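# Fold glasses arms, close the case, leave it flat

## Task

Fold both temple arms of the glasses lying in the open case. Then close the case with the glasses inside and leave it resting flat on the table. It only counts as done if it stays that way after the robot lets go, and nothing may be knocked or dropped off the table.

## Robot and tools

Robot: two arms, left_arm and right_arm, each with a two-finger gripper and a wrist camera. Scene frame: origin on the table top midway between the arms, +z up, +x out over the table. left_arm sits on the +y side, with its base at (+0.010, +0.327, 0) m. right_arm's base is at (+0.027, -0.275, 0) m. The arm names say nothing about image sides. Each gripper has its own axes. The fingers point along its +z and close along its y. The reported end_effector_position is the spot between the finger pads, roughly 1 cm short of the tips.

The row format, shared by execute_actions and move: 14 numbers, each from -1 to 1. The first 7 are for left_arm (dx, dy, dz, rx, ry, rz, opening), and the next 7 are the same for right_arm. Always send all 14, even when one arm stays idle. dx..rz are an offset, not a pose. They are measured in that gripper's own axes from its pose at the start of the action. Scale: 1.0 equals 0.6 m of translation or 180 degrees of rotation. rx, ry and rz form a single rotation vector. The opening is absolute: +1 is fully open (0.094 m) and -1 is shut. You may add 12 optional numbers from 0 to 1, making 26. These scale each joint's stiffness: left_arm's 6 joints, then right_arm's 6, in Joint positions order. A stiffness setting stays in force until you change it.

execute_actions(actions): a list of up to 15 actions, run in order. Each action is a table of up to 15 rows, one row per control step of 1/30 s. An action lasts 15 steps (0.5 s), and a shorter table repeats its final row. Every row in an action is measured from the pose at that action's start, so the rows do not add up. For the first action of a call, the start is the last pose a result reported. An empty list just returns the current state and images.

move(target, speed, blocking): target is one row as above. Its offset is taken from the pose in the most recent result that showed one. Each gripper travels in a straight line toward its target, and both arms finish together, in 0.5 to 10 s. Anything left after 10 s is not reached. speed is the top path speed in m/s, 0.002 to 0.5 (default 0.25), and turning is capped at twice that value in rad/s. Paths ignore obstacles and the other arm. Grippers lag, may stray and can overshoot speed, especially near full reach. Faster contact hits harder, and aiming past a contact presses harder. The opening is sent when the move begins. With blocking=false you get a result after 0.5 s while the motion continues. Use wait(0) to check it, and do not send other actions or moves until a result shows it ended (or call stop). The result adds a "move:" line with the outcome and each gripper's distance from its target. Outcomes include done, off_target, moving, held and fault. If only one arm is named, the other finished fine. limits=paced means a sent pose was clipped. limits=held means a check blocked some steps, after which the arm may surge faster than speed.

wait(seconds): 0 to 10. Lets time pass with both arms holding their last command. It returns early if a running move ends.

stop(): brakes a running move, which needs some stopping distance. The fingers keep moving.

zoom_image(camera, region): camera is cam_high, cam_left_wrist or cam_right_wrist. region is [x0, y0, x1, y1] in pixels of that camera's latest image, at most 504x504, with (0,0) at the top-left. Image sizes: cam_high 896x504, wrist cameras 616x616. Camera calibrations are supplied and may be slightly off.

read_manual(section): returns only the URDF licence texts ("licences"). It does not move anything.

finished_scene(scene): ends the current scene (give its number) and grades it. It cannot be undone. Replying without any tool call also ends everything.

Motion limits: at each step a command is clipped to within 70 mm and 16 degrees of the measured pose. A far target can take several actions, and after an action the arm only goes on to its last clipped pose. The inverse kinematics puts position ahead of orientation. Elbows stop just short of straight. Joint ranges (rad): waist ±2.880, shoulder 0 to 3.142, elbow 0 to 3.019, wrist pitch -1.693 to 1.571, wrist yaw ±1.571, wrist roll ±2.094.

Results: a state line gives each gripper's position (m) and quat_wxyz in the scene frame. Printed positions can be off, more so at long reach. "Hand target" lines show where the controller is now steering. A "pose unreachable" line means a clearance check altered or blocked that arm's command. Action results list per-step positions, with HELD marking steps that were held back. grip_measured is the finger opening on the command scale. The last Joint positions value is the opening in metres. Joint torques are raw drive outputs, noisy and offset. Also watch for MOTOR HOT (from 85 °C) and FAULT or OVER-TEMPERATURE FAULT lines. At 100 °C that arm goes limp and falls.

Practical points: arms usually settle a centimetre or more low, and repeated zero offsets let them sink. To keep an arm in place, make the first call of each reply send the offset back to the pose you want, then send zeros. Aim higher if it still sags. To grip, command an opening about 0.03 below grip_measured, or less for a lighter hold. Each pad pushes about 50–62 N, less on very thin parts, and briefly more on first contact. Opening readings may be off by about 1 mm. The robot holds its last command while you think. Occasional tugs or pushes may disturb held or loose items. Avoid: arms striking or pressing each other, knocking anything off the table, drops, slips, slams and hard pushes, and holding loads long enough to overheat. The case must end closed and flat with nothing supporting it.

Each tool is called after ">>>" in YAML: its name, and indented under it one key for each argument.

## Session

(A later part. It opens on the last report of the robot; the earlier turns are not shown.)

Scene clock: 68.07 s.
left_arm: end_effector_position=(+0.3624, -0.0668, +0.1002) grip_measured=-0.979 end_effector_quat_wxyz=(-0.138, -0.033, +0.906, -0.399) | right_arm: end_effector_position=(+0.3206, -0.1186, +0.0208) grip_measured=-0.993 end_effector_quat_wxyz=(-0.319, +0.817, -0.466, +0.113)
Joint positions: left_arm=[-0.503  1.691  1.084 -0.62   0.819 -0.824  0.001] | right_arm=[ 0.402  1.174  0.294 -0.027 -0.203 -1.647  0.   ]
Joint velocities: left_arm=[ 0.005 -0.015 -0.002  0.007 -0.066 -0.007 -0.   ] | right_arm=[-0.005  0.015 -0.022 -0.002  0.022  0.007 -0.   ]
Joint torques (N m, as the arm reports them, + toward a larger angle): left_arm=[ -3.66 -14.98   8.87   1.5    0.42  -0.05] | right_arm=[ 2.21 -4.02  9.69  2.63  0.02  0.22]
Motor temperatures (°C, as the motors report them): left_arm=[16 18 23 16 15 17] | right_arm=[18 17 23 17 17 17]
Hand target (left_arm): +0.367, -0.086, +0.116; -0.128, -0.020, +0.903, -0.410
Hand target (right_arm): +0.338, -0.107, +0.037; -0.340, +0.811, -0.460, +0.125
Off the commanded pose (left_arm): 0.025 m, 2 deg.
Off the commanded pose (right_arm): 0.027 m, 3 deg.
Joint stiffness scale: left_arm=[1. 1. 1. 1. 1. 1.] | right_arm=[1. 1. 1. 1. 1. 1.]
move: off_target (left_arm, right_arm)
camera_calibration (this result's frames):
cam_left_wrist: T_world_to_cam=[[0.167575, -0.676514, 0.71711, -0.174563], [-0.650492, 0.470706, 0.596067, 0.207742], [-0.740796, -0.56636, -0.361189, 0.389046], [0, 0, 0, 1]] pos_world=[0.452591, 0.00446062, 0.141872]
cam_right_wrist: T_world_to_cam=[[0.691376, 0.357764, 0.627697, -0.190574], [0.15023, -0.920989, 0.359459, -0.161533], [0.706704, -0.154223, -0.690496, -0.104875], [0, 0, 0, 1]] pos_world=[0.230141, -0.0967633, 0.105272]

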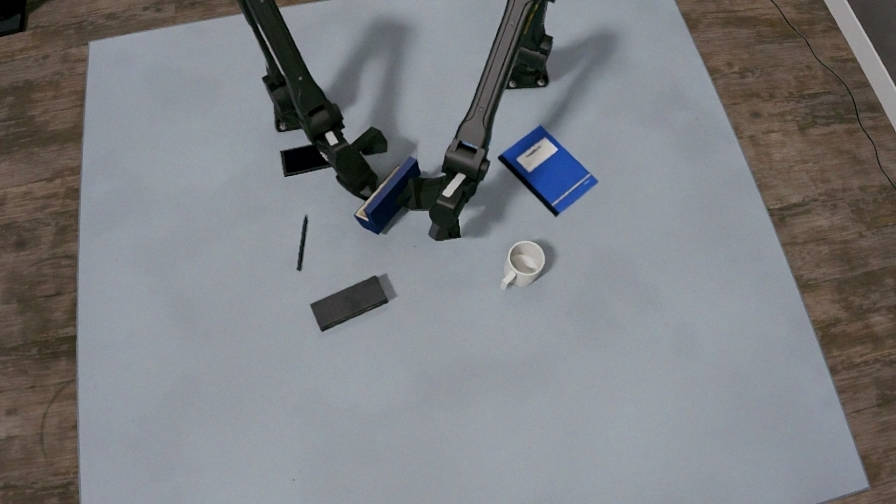

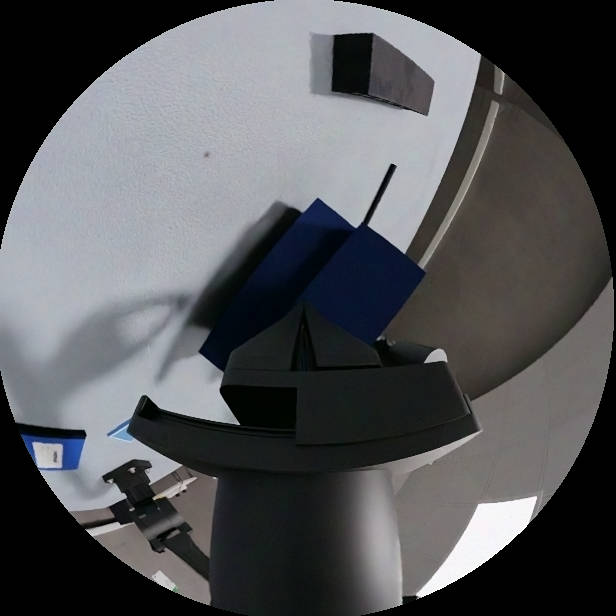

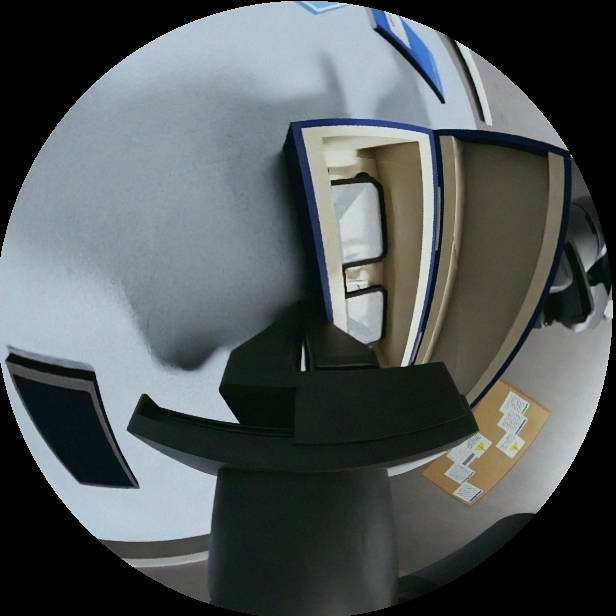

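>>> move:
  target: [-0.03,0.07,-0.1,0,0,0,-1,0,0,0,0,0,0,-1]
  speed: 0.05

>>> zoom_image:
  camera: "cam_high"
  region: [300, 120, 510, 280]

Scene clock: 71.23 s.
left_arm: end_effector_position=(+0.3814, +0.0021, +0.0924) grip_measured=-0.979 end_effector_quat_wxyz=(-0.148, -0.042, +0.908, -0.390) | right_arm: end_effector_position=(+0.3206, -0.1186, +0.0208) grip_measured=-0.993 end_effector_quat_wxyz=(-0.319, +0.817, -0.467, +0.113)
Joint positions: left_arm=[-0.355  1.691  1.075 -0.797  0.85  -0.617  0.001] | right_arm=[ 0.402  1.174  0.294 -0.027 -0.203 -1.646  0.   ]
Joint velocities: left_arm=[-0.005 -0.005 -0.007 -0.002  0.007 -0.022 -0.   ] | right_arm=[-0.005  0.015 -0.007  0.007  0.022  0.037 -0.   ]
Joint torques (N m, as the arm reports them, + toward a larger angle): left_arm=[ -0.55 -15.95   6.42   0.43   0.64   0.36] | right_arm=[ 0.53 -4.55  6.93  1.4  -0.09  0.04]
Motor temperatures (°C, as the motors report them): left_arm=[16 18 23 16 15 17] | right_arm=[18 17 23 17 17 17]
Hand target (left_arm): +0.387, +0.005, +0.104; -0.135, -0.034, +0.907, -0.398
Hand target (right_arm): +0.321, -0.119, +0.021; -0.319, +0.817, -0.466, +0.113
Off the commanded pose (left_arm): 0.013 m, 2 deg.
Off the commanded pose (right_arm): 0.000 m, 0 deg.
Joint stiffness scale: left_arm=[1. 1. 1. 1. 1. 1.] | right_arm=[1. 1. 1. 1. 1. 1.]
move: off_target (left_arm)
camera_calibration (this result's frames):
cam_left_wrist: T_world_to_cam=[[0.188944, -0.689631, 0.699077, -0.131958], [-0.637248, 0.455536, 0.621613, 0.184914], [-0.747138, -0.562935, -0.353395, 0.44101], [0, 0, 0, 1]] pos_world=[0.472264, 0.0730223, 0.133155]
cam_right_wrist: T_world_to_cam=[[0.691581, 0.357445, 0.627654, -0.190677], [0.150016, -0.921099, 0.359266, -0.161473], [0.706549, -0.154304, -0.690637, -0.104832], [0, 0, 0, 1]] pos_world=[0.230161, -0.0967522, 0.10529]

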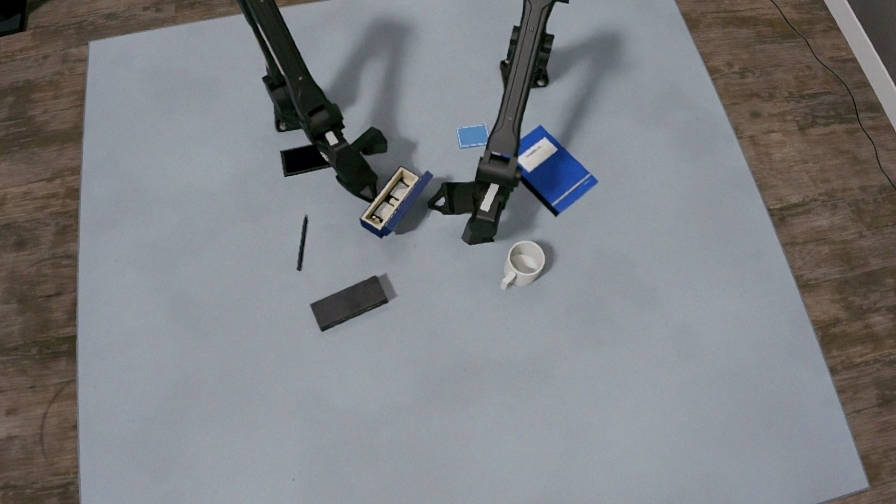

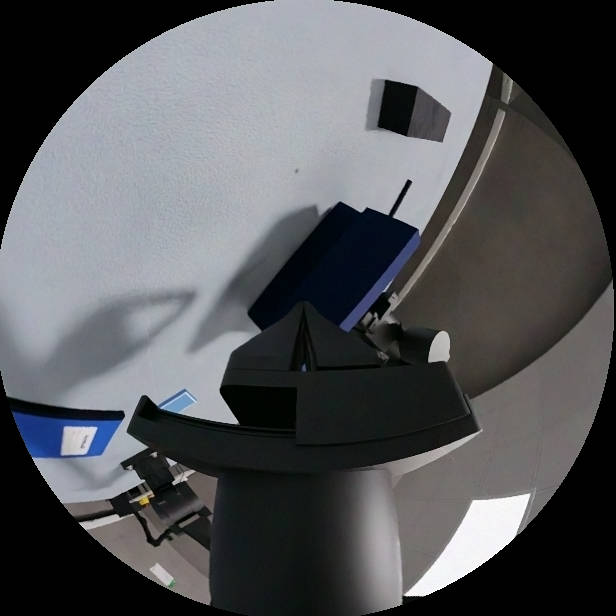

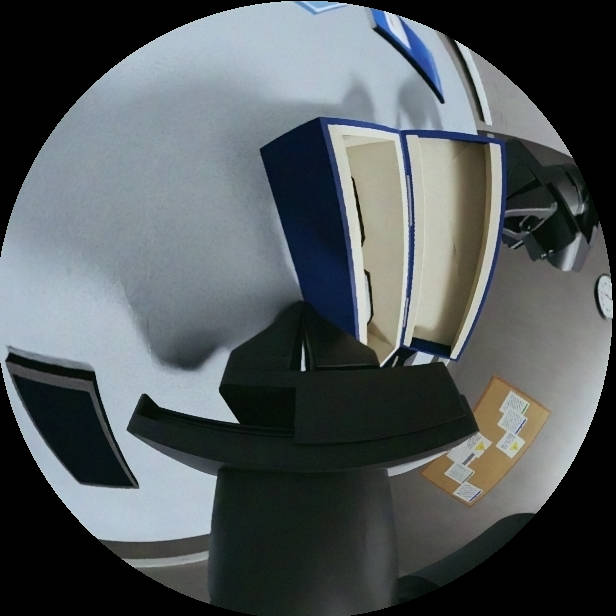

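Region (300, 120, 510, 280) of cam_high's 896x504 image, scaled by 2.400, with more detail than that image has; it fills the top 384 rows of this view, and the rest is white.

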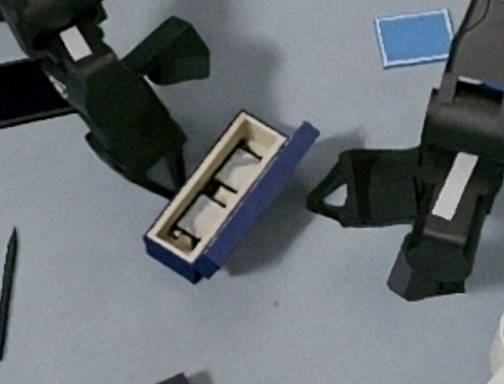

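>>> move:
  target: [0.2,0.09,-0.105,-0.16,-0.202,0.37,1,0.05,-0.152,-0.272,-0.155,0.179,0.416,-1]
  speed: 0.3

Scene clock: 76.47 s.
left_arm: end_effector_position=(+0.2694, +0.0960, +0.1237) grip_measured=+1.000 end_effector_quat_wxyz=(+0.335, +0.361, +0.856, -0.158) | right_arm: end_effector_position=(+0.3103, -0.1762, +0.1864) grip_measured=-0.993 end_effector_quat_wxyz=(-0.006, -0.368, +0.930, -0.001)
Joint positions: left_arm=[-0.571  0.885  0.442 -0.377  0.117  0.084  0.094] | right_arm=[ 0.354  1.146  0.958 -1.395  0.003 -0.415  0.   ]
Joint velocities: left_arm=[-0.005 -0.015 -0.007  0.022 -0.007  0.066  0.   ] | right_arm=[-0.005  0.005  0.022 -0.002 -0.022  0.007 -0.   ]
Joint torques (N m, as the arm reports them, + toward a larger angle): left_arm=[-2.92 -4.78  7.76  2.6  -0.14  0.27] | right_arm=[-0.54 -5.55 12.67 -0.53 -0.11  0.06]
Motor temperatures (°C, as the motors report them): left_arm=[16 17 23 16 15 17] | right_arm=[18 17 24 17 17 17]
Hand target (left_arm): +0.271, +0.089, +0.134; +0.352, +0.373, +0.844, -0.160
Hand target (right_arm): +0.322, -0.175, +0.199; +0.001, -0.357, +0.934, +0.001
Off the commanded pose (left_arm): 0.011 m, 3 deg.
Off the commanded pose (right_arm): 0.018 m, 1 deg.
Joint stiffness scale: left_arm=[1. 1. 1. 1. 1. 1.] | right_arm=[1. 1. 1. 1. 1. 1.]
move: off_target (left_arm, right_arm)
camera_calibration (this result's frames):
cam_left_wrist: T_world_to_cam=[[-0.726883, -0.686205, 0.027646, 0.261453], [-0.682964, 0.71805, -0.134032, 0.131885], [0.072122, -0.116307, -0.990591, 0.236512], [0, 0, 0, 1]] pos_world=[0.263061, 0.112218, 0.244735]
cam_right_wrist: T_world_to_cam=[[0.682207, -0.731159, -0.000377419, -0.33869], [-0.586611, -0.547645, 0.596634, -0.0223519], [-0.436441, -0.406806, -0.802514, 0.338926], [0, 0, 0, 1]] pos_world=[0.365866, -0.122, 0.285201]

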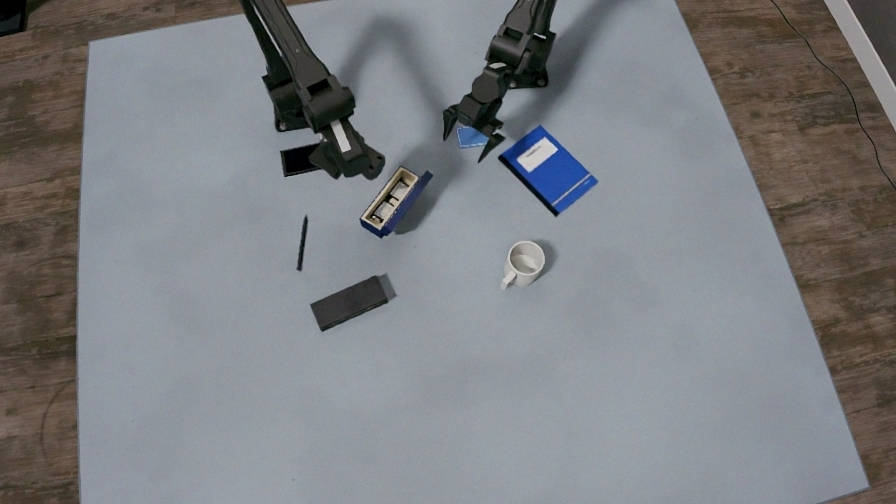

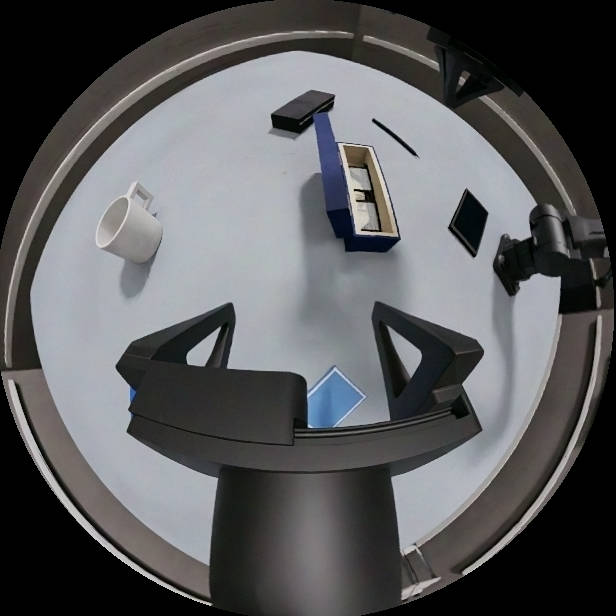

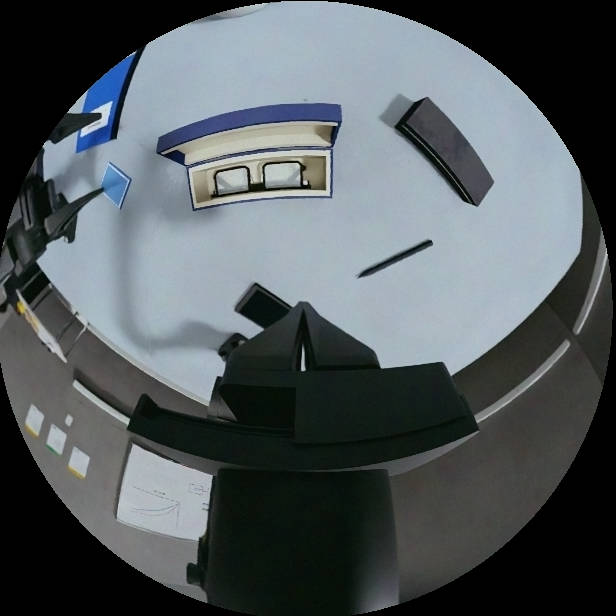

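>>> move:
  target: [0.023,-0.107,0.118,0,0,0,1,-0.31,0.035,0,0,0,0,-1]
  speed: 0.2

Scene clock: 78.77 s.
left_arm: end_effector_position=(+0.2462, +0.0309, +0.0601) grip_measured=+1.000 end_effector_quat_wxyz=(+0.327, +0.365, +0.858, -0.154) | right_arm: end_effector_position=(+0.4179, -0.0448, +0.1692) grip_measured=-0.993 end_effector_quat_wxyz=(-0.024, -0.371, +0.928, -0.002)
Joint positions: left_arm=[-0.823  1.171  0.408 -0.07  -0.053 -0.095  0.094] | right_arm=[ 0.547  1.584  1.337 -1.371 -0.003 -0.228  0.   ]
Joint velocities: left_arm=[-0.005 -0.015 -0.002  0.002 -0.022 -0.081  0.   ] | right_arm=[-0.015 -0.015  0.002 -0.007 -0.037 -0.037  0.002]
Joint torques (N m, as the arm reports them, + toward a larger angle): left_arm=[-2.73 -5.2   6.47  2.81 -0.29 -0.12] | right_arm=[  1.57 -12.26  12.53   0.26  -0.05   0.08]
Motor temperatures (°C, as the motors report them): left_arm=[16 17 23 17 15 17] | right_arm=[18 17 25 17 17 17]
Hand target (left_arm): +0.247, +0.023, +0.063; +0.332, +0.360, +0.857, -0.161
Hand target (right_arm): +0.429, -0.033, +0.180; -0.007, -0.369, +0.930, +0.002
Off the commanded pose (left_arm): 0.010 m, 1 deg.
Off the commanded pose (right_arm): 0.023 m, 2 deg.
Joint stiffness scale: left_arm=[1. 1. 1. 1. 1. 1.] | right_arm=[1. 1. 1. 1. 1. 1.]
move: off_target (right_arm)
camera_calibration (this result's frames):
cam_left_wrist: T_world_to_cam=[[-0.730189, -0.682795, 0.0248125, 0.202543], [-0.680481, 0.723491, -0.116218, 0.152369], [0.0614013, -0.101745, -0.992914, 0.169938], [0, 0, 0, 1]] pos_world=[0.241145, 0.0453479, 0.181416]
cam_right_wrist: T_world_to_cam=[[0.686104, -0.727412, -0.0115623, -0.315588], [-0.563967, -0.541846, 0.623173, 0.109212], [-0.459569, -0.421041, -0.781998, 0.43112], [0, 0, 0, 1]] pos_world=[0.476248, 0.0111328, 0.265428]

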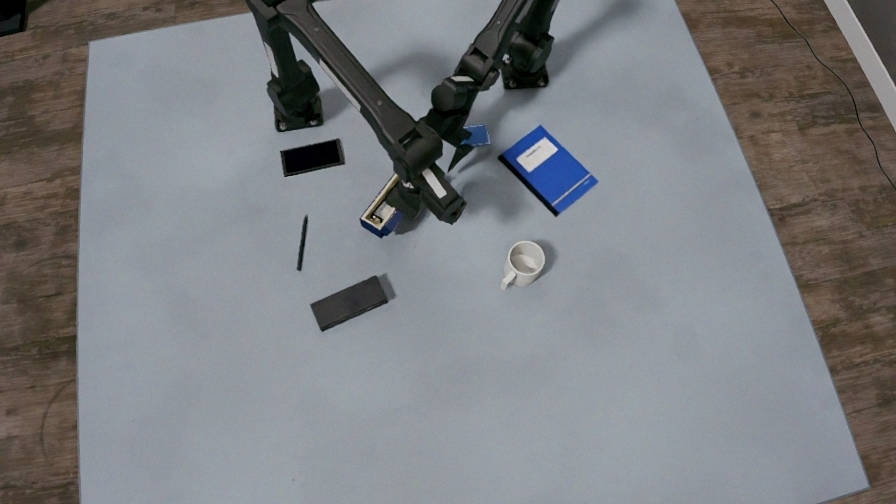

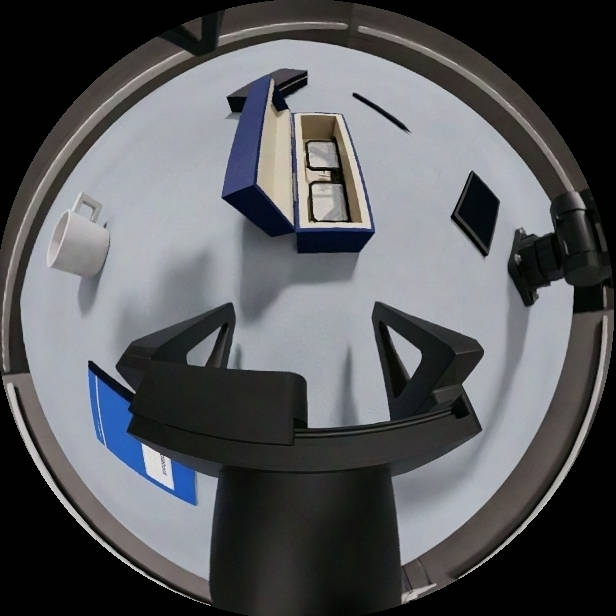

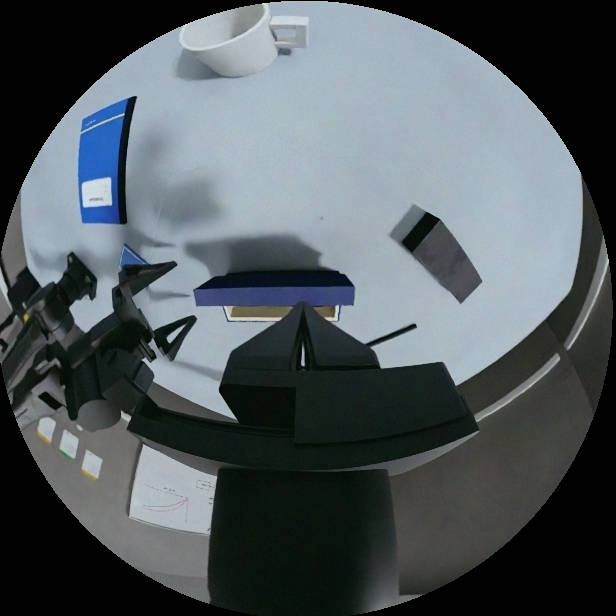

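>>> move:
  target: [0.005,-0.05,0.077,0,0,0,0.8,-0.075,-0.01,-0.02,0,0,0,-1]
  speed: 0.12

Scene clock: 80.77 s.
left_arm: end_effector_position=(+0.2399, +0.0050, +0.0217) grip_measured=+0.801 end_effector_quat_wxyz=(+0.322, +0.366, +0.860, -0.148) | right_arm: end_effector_position=(+0.4462, -0.0281, +0.1705) grip_measured=-0.993 end_effector_quat_wxyz=(-0.028, -0.370, +0.929, -0.003)
Joint positions: left_arm=[-0.899  1.36   0.418  0.09  -0.108 -0.151  0.085] | right_arm=[ 0.547  1.673  1.45  -1.405 -0.003 -0.226  0.   ]
Joint velocities: left_arm=[ 0.005 -0.005  0.002 -0.012  0.022  0.051  0.   ] | right_arm=[ 0.005  0.005  0.002 -0.002  0.007 -0.007  0.   ]
Joint torques (N m, as the arm reports them, + toward a larger angle): left_arm=[-3.   -5.34  6.92  2.34 -0.34 -0.09] | right_arm=[  1.6  -13.77  12.62  -0.72   0.03   0.03]
Motor temperatures (°C, as the motors report them): left_arm=[16 17 23 17 15 17] | right_arm=[18 17 25 17 17 17]
Hand target (left_arm): +0.243, -0.010, +0.024; +0.326, +0.365, +0.858, -0.155
Hand target (right_arm): +0.454, -0.018, +0.178; -0.023, -0.371, +0.928, -0.002
Off the commanded pose (left_arm): 0.017 m, 1 deg.
Off the commanded pose (right_arm): 0.016 m, 1 deg.
Joint stiffness scale: left_arm=[1. 1. 1. 1. 1. 1.] | right_arm=[1. 1. 1. 1. 1. 1.]
move: off_target (left_arm, right_arm)
camera_calibration (this result's frames):
cam_left_wrist: T_world_to_cam=[[-0.728744, -0.684537, 0.0184646, 0.181029], [-0.682449, 0.723767, -0.102101, 0.162525], [0.0565281, -0.0870068, -0.994603, 0.130656], [0, 0, 0, 1]] pos_world=[0.235453, 0.0176593, 0.143202]
cam_right_wrist: T_world_to_cam=[[0.684614, -0.728779, -0.013569, -0.321897], [-0.559874, -0.537683, 0.630427, 0.130549], [-0.466738, -0.424002, -0.77613, 0.454291], [0, 0, 0, 1]] pos_world=[0.505501, 0.0282227, 0.265919]

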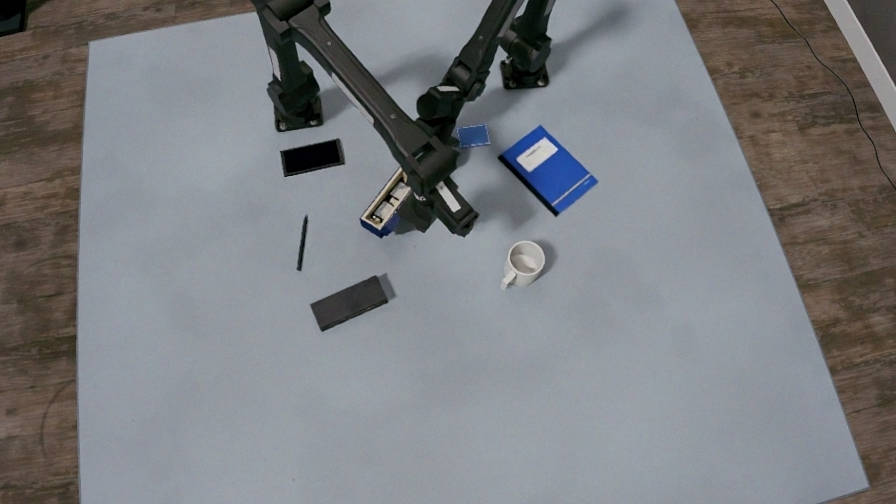

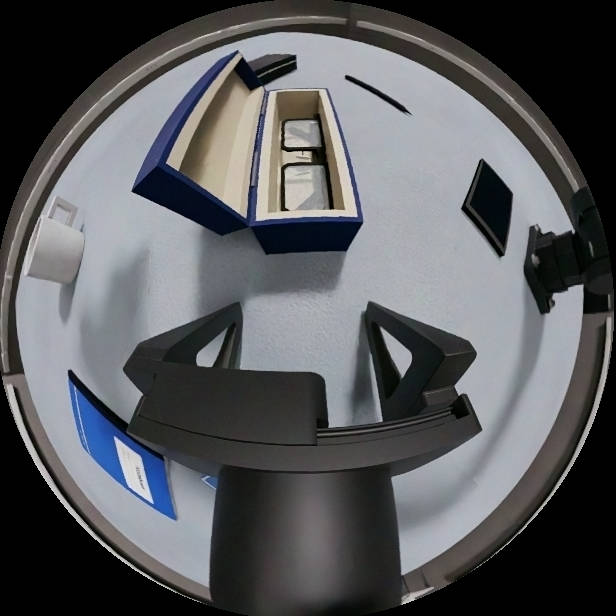

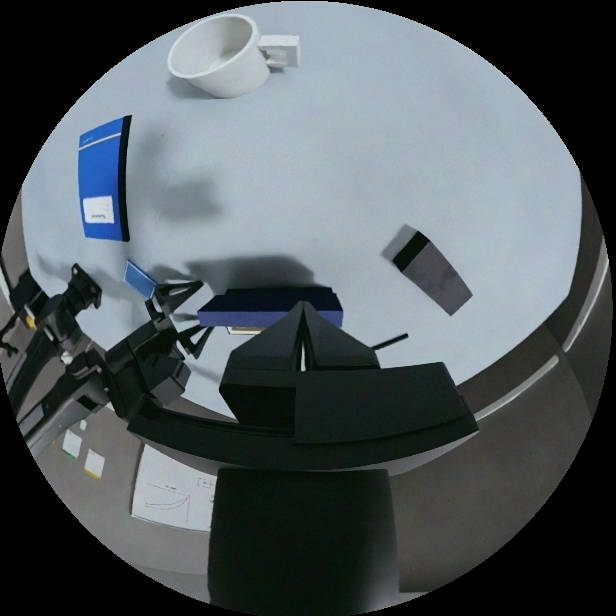

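>>> move:
  target: [-0.1,0,0.07,0,-0.125,0,0.8,-0.01,0,0.1,0,0,0,-1]
  speed: 0.1

Scene clock: 84.17 s.
left_arm: end_effector_position=(+0.2784, -0.0447, +0.0271) grip_measured=+0.801 end_effector_quat_wxyz=(+0.471, +0.336, +0.785, -0.222) | right_arm: end_effector_position=(+0.4475, -0.0274, +0.1252) grip_measured=-0.993 end_effector_quat_wxyz=(-0.020, -0.370, +0.929, -0.002)
Joint positions: left_arm=[-0.897  1.653  0.402  0.772 -0.132 -0.105  0.085] | right_arm=[ 0.547  1.698  1.361 -1.273 -0.003 -0.226  0.   ]
Joint velocities: left_arm=[ 0.005  0.015 -0.002  0.022 -0.022 -0.037  0.001] | right_arm=[-0.005 -0.015  0.002 -0.002  0.022 -0.007 -0.001]
Joint torques (N m, as the arm reports them, + toward a larger angle): left_arm=[-0.02 -8.16  4.23  3.01 -0.28  0.27] | right_arm=[  0.76 -13.08   7.86   0.83   0.07   0.  ]
Motor temperatures (°C, as the motors report them): left_arm=[16 17 23 17 15 17] | right_arm=[18 17 25 17 17 17]
Hand target (left_arm): +0.289, -0.047, +0.030; +0.484, +0.333, +0.780, -0.218
Hand target (right_arm): +0.447, -0.027, +0.110; -0.028, -0.370, +0.929, -0.003
Off the commanded pose (left_arm): 0.012 m, 2 deg.
Off the commanded pose (right_arm): 0.015 m, 1 deg.
Joint stiffness scale: left_arm=[1. 1. 1. 1. 1. 1.] | right_arm=[1. 1. 1. 1. 1. 1.]
move: off_target (left_arm, right_arm)
camera_calibration (this result's frames):
cam_left_wrist: T_world_to_cam=[[-0.739095, -0.672898, 0.0307702, 0.178085], [-0.609486, 0.648597, -0.455903, 0.211275], [0.286819, -0.35571, -0.889497, 0.0505587], [0, 0, 0, 1]] pos_world=[0.245889, 0.000784671, 0.135813]
cam_right_wrist: T_world_to_cam=[[0.684787, -0.728677, -0.00980013, -0.323379], [-0.5691, -0.543124, 0.617367, 0.165831], [-0.455184, -0.417188, -0.786614, 0.416357], [0, 0, 0, 1]] pos_world=[0.505339, 0.0281272, 0.221965]

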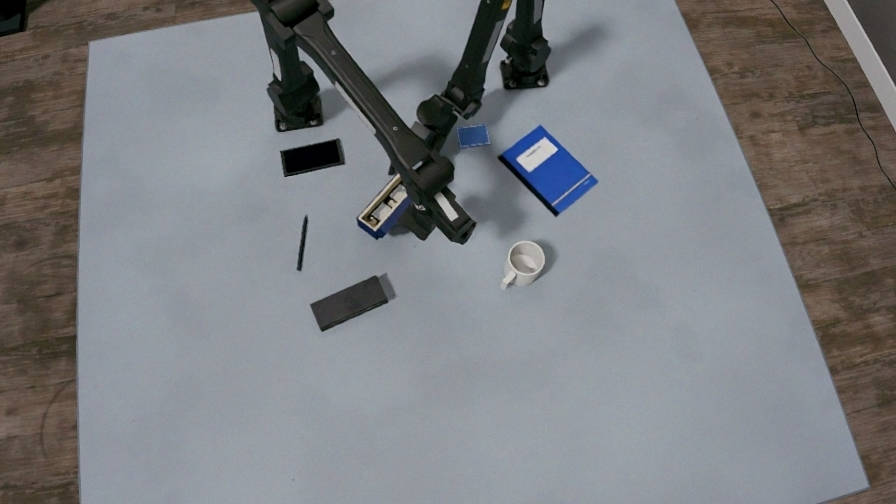

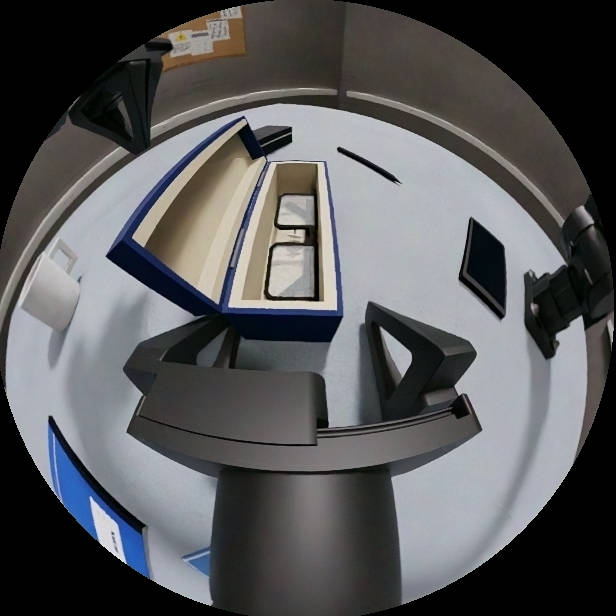

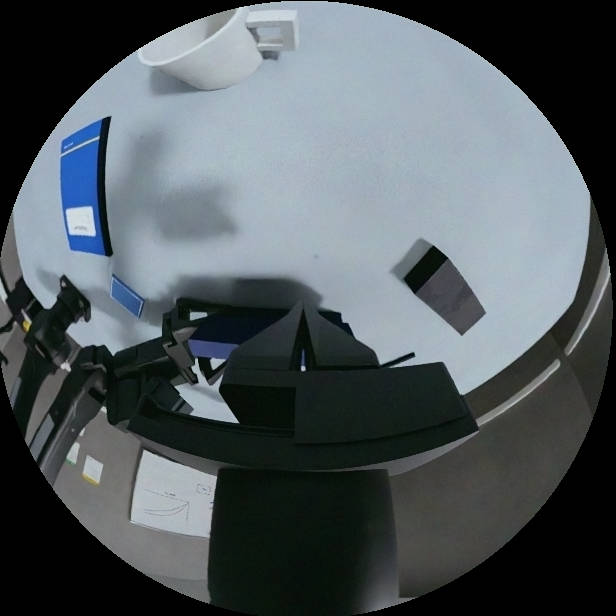

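>>> move:
  target: [0,0,0,0,0,0,0.15,0,0,0.04,0,0,0,-1]
  speed: 0.1

>>> zoom_image:
  camera: "cam_left_wrist"
  region: [60, 40, 480, 420]

Scene clock: 95.07 s.
left_arm: end_effector_position=(+0.2783, -0.0445, +0.0270) grip_measured=+0.238 end_effector_quat_wxyz=(+0.471, +0.336, +0.785, -0.222) | right_arm: end_effector_position=(+0.4460, -0.0282, +0.1135) grip_measured=-0.993 end_effector_quat_wxyz=(-0.015, -0.370, +0.929, -0.001)
Joint positions: left_arm=[-0.897  1.653  0.402  0.772 -0.132 -0.105  0.058] | right_arm=[ 0.547  1.698  1.328 -1.229 -0.003 -0.226  0.   ]
Joint velocities: left_arm=[-0.005 -0.005 -0.002  0.017 -0.037  0.007  0.001] | right_arm=[ 0.005  0.005 -0.007 -0.002 -0.037  0.007  0.   ]
Joint torques (N m, as the arm reports them, + toward a larger angle): left_arm=[-1.57 -9.8   3.18  2.05 -0.11  0.05] | right_arm=[  0.48 -14.04   7.9    0.68   0.07  -0.03]
Motor temperatures (°C, as the motors report them): left_arm=[16 17 22 17 15 17] | right_arm=[18 18 24 17 17 17]
Hand target (left_arm): +0.278, -0.045, +0.027; +0.471, +0.336, +0.785, -0.222
Hand target (right_arm): +0.446, -0.028, +0.101; -0.020, -0.370, +0.929, -0.002
Off the commanded pose (left_arm): 0.000 m, 0 deg.
Off the commanded pose (right_arm): 0.012 m, 1 deg.
Joint stiffness scale: left_arm=[1. 1. 1. 1. 1. 1.] | right_arm=[1. 1. 1. 1. 1. 1.]
move: off_target (right_arm)
camera_calibration (this result's frames):
cam_left_wrist: T_world_to_cam=[[-0.739213, -0.672786, 0.0303697, 0.178166], [-0.609353, 0.648952, -0.455578, 0.211027], [0.286798, -0.355275, -0.889678, 0.0505569], [0, 0, 0, 1]] pos_world=[0.245793, 0.000883078, 0.135708]
cam_right_wrist: T_world_to_cam=[[0.684866, -0.728631, -0.0074535, -0.323427], [-0.574742, -0.546452, 0.609149, 0.175135], [-0.447918, -0.412902, -0.793021, 0.403745], [0, 0, 0, 1]] pos_world=[0.503006, 0.026751, 0.211084]

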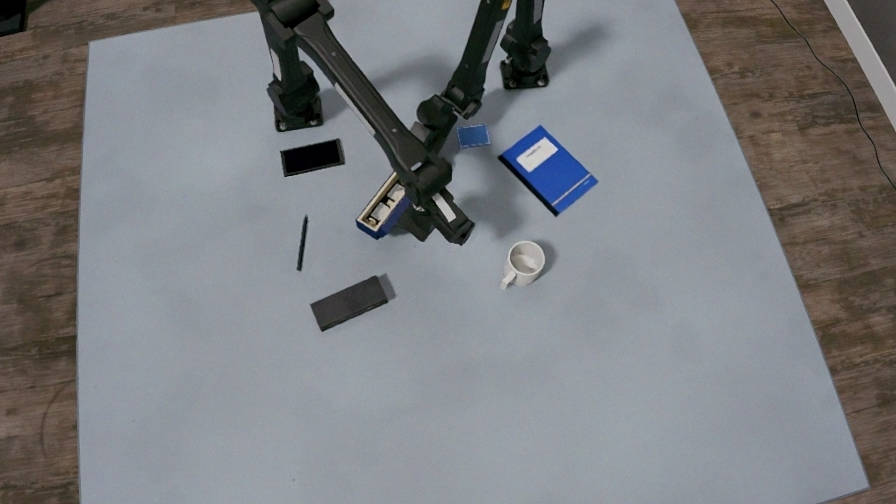

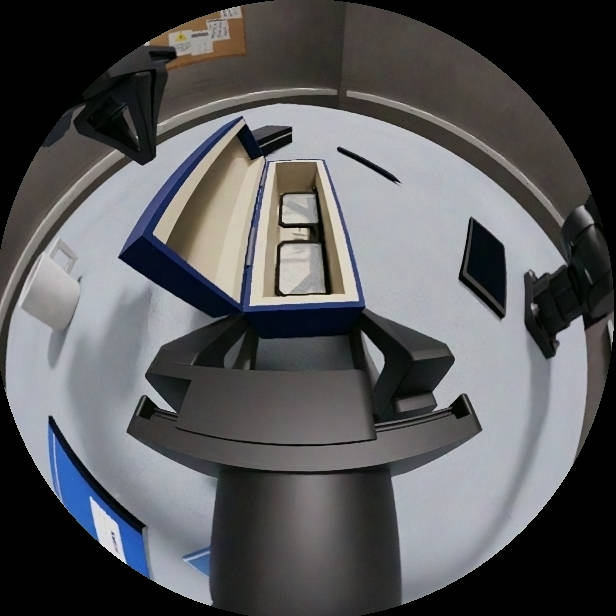

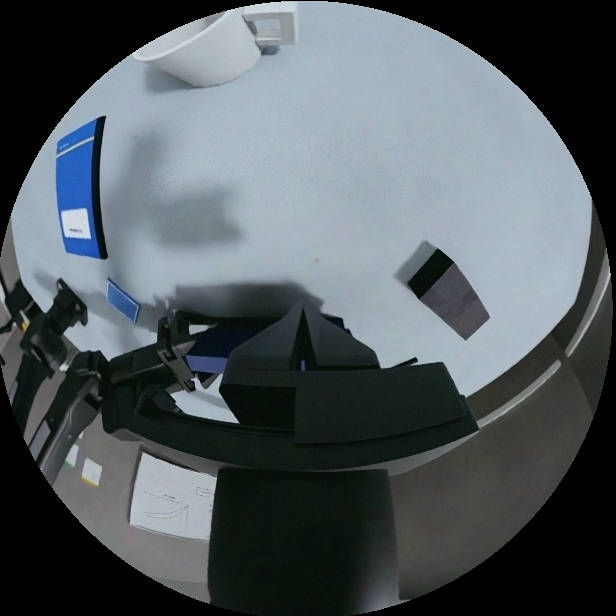

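Region (60, 40, 480, 420) of cam_left_wrist's 616x616 image, scaled by 1.200, with more detail than that image has; it fills the top 456 rows of this view, and the rest is white.

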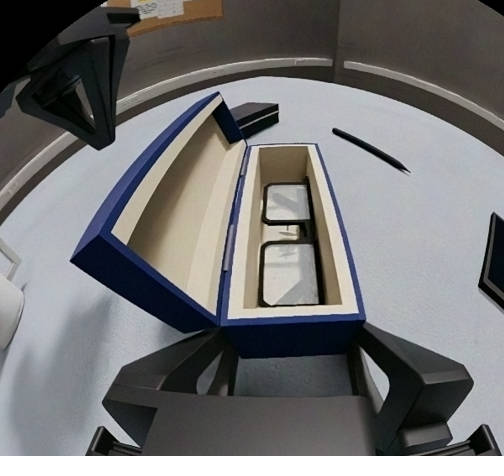

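>>> move:
  target: [0,0,0,0,0,0,0.15,0.05,0.04,0.045,0,0,0,-1]
  speed: 0.08

>>> move:
  target: [0,0,0,0,0,0,0.15,0.09,0,0,0,0,0,-1]
  speed: 0.04

Scene clock: 96.77 s.
left_arm: end_effector_position=(+0.2783, -0.0445, +0.0270) grip_measured=+0.238 end_effector_quat_wxyz=(+0.471, +0.336, +0.785, -0.222) | right_arm: end_effector_position=(+0.4088, -0.0370, +0.0878) grip_measured=-0.993 end_effector_quat_wxyz=(-0.023, -0.371, +0.928, -0.002)
Joint positions: left_arm=[-0.897  1.653  0.402  0.772 -0.132 -0.105  0.058] | right_arm=[ 0.572  1.648  1.188 -1.157 -0.003 -0.203  0.   ]
Joint velocities: left_arm=[ 0.005 -0.005 -0.007 -0.022 -0.037  0.007  0.002] | right_arm=[-0.005 -0.015  0.002  0.022 -0.066 -0.081 -0.001]
Joint torques (N m, as the arm reports them, + toward a larger angle): left_arm=[-1.42 -9.54  3.19  2.04 -0.12  0.08] | right_arm=[  1.69 -14.51   7.58   0.91  -0.03   0.1 ]
Motor temperatures (°C, as the motors report them): left_arm=[16 17 22 17 15 17] | right_arm=[18 18 24 17 17 17]
Hand target (left_arm): +0.278, -0.045, +0.027; +0.471, +0.336, +0.785, -0.222
Hand target (right_arm): +0.407, -0.032, +0.088; -0.015, -0.370, +0.929, -0.000
Off the commanded pose (left_arm): 0.000 m, 0 deg.
Off the commanded pose (right_arm): 0.006 m, 1 deg.
Joint stiffness scale: left_arm=[1. 1. 1. 1. 1. 1.] | right_arm=[1. 1. 1. 1. 1. 1.]
move: done
camera_calibration (this result's frames):
cam_left_wrist: T_world_to_cam=[[-0.739213, -0.672786, 0.0303697, 0.178166], [-0.609353, 0.648952, -0.455578, 0.211027], [0.286798, -0.355275, -0.889678, 0.0505569], [0, 0, 0, 1]] pos_world=[0.245793, 0.000883078, 0.135708]
cam_right_wrist: T_world_to_cam=[[0.686701, -0.72687, -0.0100725, -0.304995], [-0.564879, -0.542281, 0.621967, 0.159572], [-0.457551, -0.421416, -0.782979, 0.365811], [0, 0, 0, 1]] pos_world=[0.466956, 0.0189995, 0.184102]

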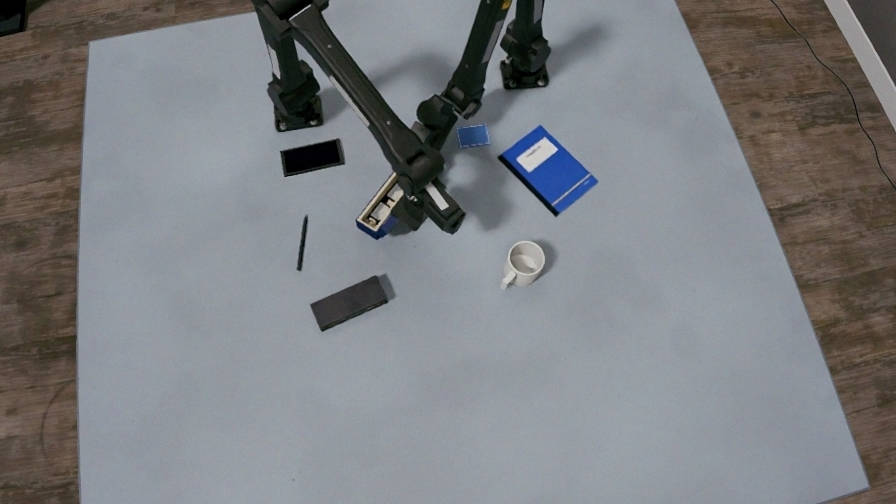

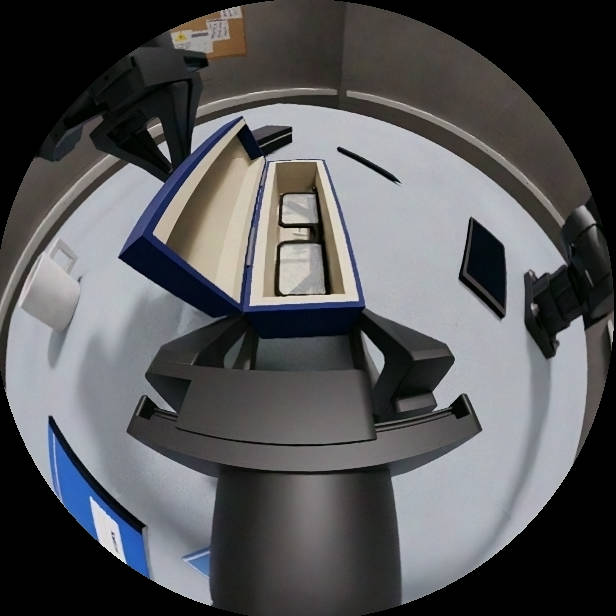

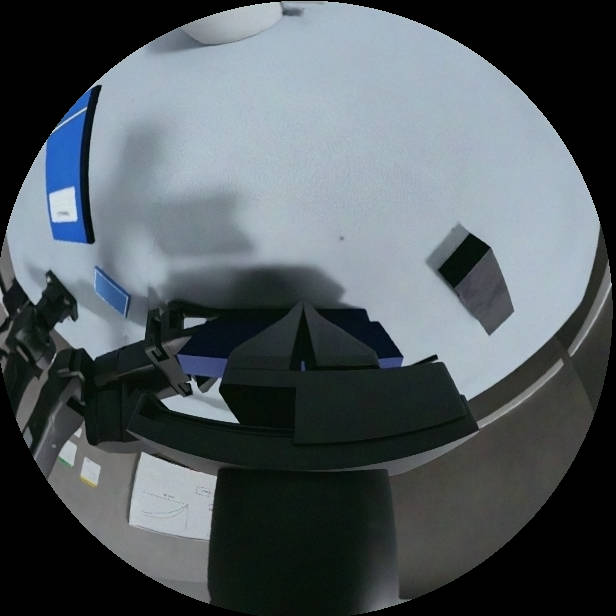

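Scene clock: 98.37 s.
left_arm: end_effector_position=(+0.2774, -0.0453, +0.0269) grip_measured=+0.238 end_effector_quat_wxyz=(+0.470, +0.339, +0.783, -0.224) | right_arm: end_effector_position=(+0.3732, -0.0647, +0.0977) grip_measured=-0.993 end_effector_quat_wxyz=(-0.015, -0.373, +0.928, -0.001)
Joint positions: left_arm=[-0.897  1.653  0.402  0.772 -0.125 -0.101  0.058] | right_arm=[ 0.561  1.519  1.061 -1.144 -0.003 -0.218  0.   ]
Joint velocities: left_arm=[-0.015 -0.015 -0.002 -0.002 -0.051 -0.037  0.001] | right_arm=[-0.005 -0.015 -0.002 -0.002 -0.022  0.066  0.   ]
Joint torques (N m, as the arm reports them, + toward a larger angle): left_arm=[-1.48 -9.38  3.14  2.12 -0.47  0.01] | right_arm=[ -0.94 -12.     6.5    0.41   0.14  -0.14]
Motor temperatures (°C, as the motors report them): left_arm=[16 17 22 17 15 17] | right_arm=[18 18 24 17 17 17]
Hand target (left_arm): +0.278, -0.045, +0.027; +0.471, +0.336, +0.785, -0.222
Hand target (right_arm): +0.370, -0.074, +0.091; -0.022, -0.371, +0.928, -0.003
Off the commanded pose (left_arm): 0.001 m, 0 deg.
Off the commanded pose (right_arm): 0.013 m, 1 deg.
Joint stiffness scale: left_arm=[1. 1. 1. 1. 1. 1.] | right_arm=[1. 1. 1. 1. 1. 1.]
move: off_target (right_arm)
camera_calibration (this result's frames):
cam_left_wrist: T_world_to_cam=[[-0.744806, -0.66661, 0.0299362, 0.17877], [-0.60391, 0.654311, -0.455159, 0.209646], [0.283826, -0.357084, -0.889907, 0.051233], [0, 0, 0, 1]] pos_world=[0.245215, 0.000290119, 0.135663]
cam_right_wrist: T_world_to_cam=[[0.689015, -0.724706, -0.00763628, -0.301546], [-0.57067, -0.549, 0.610684, 0.121148], [-0.446759, -0.416413, -0.791838, 0.342795], [0, 0, 0, 1]] pos_world=[0.430051, -0.0092779, 0.195152]

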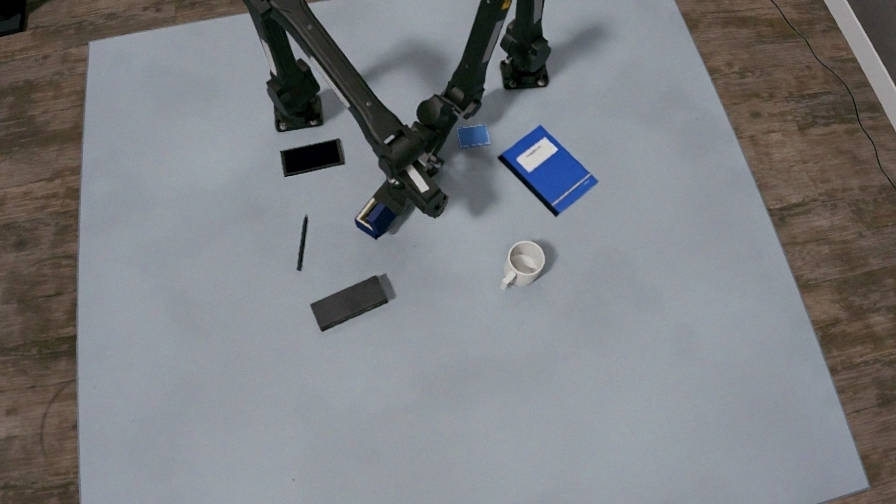

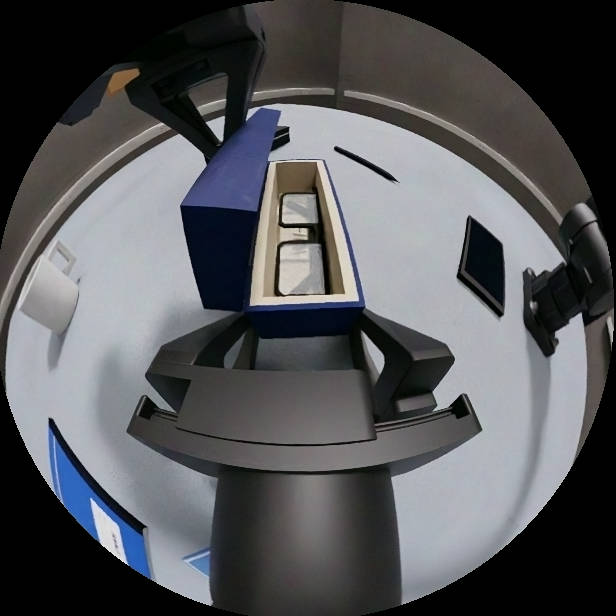

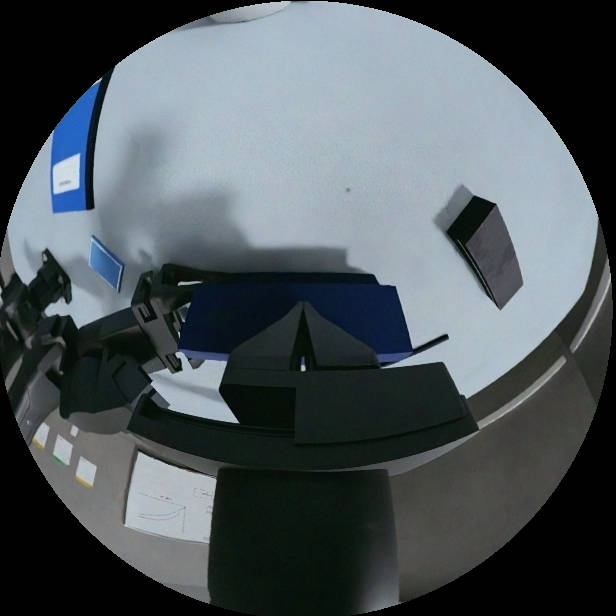

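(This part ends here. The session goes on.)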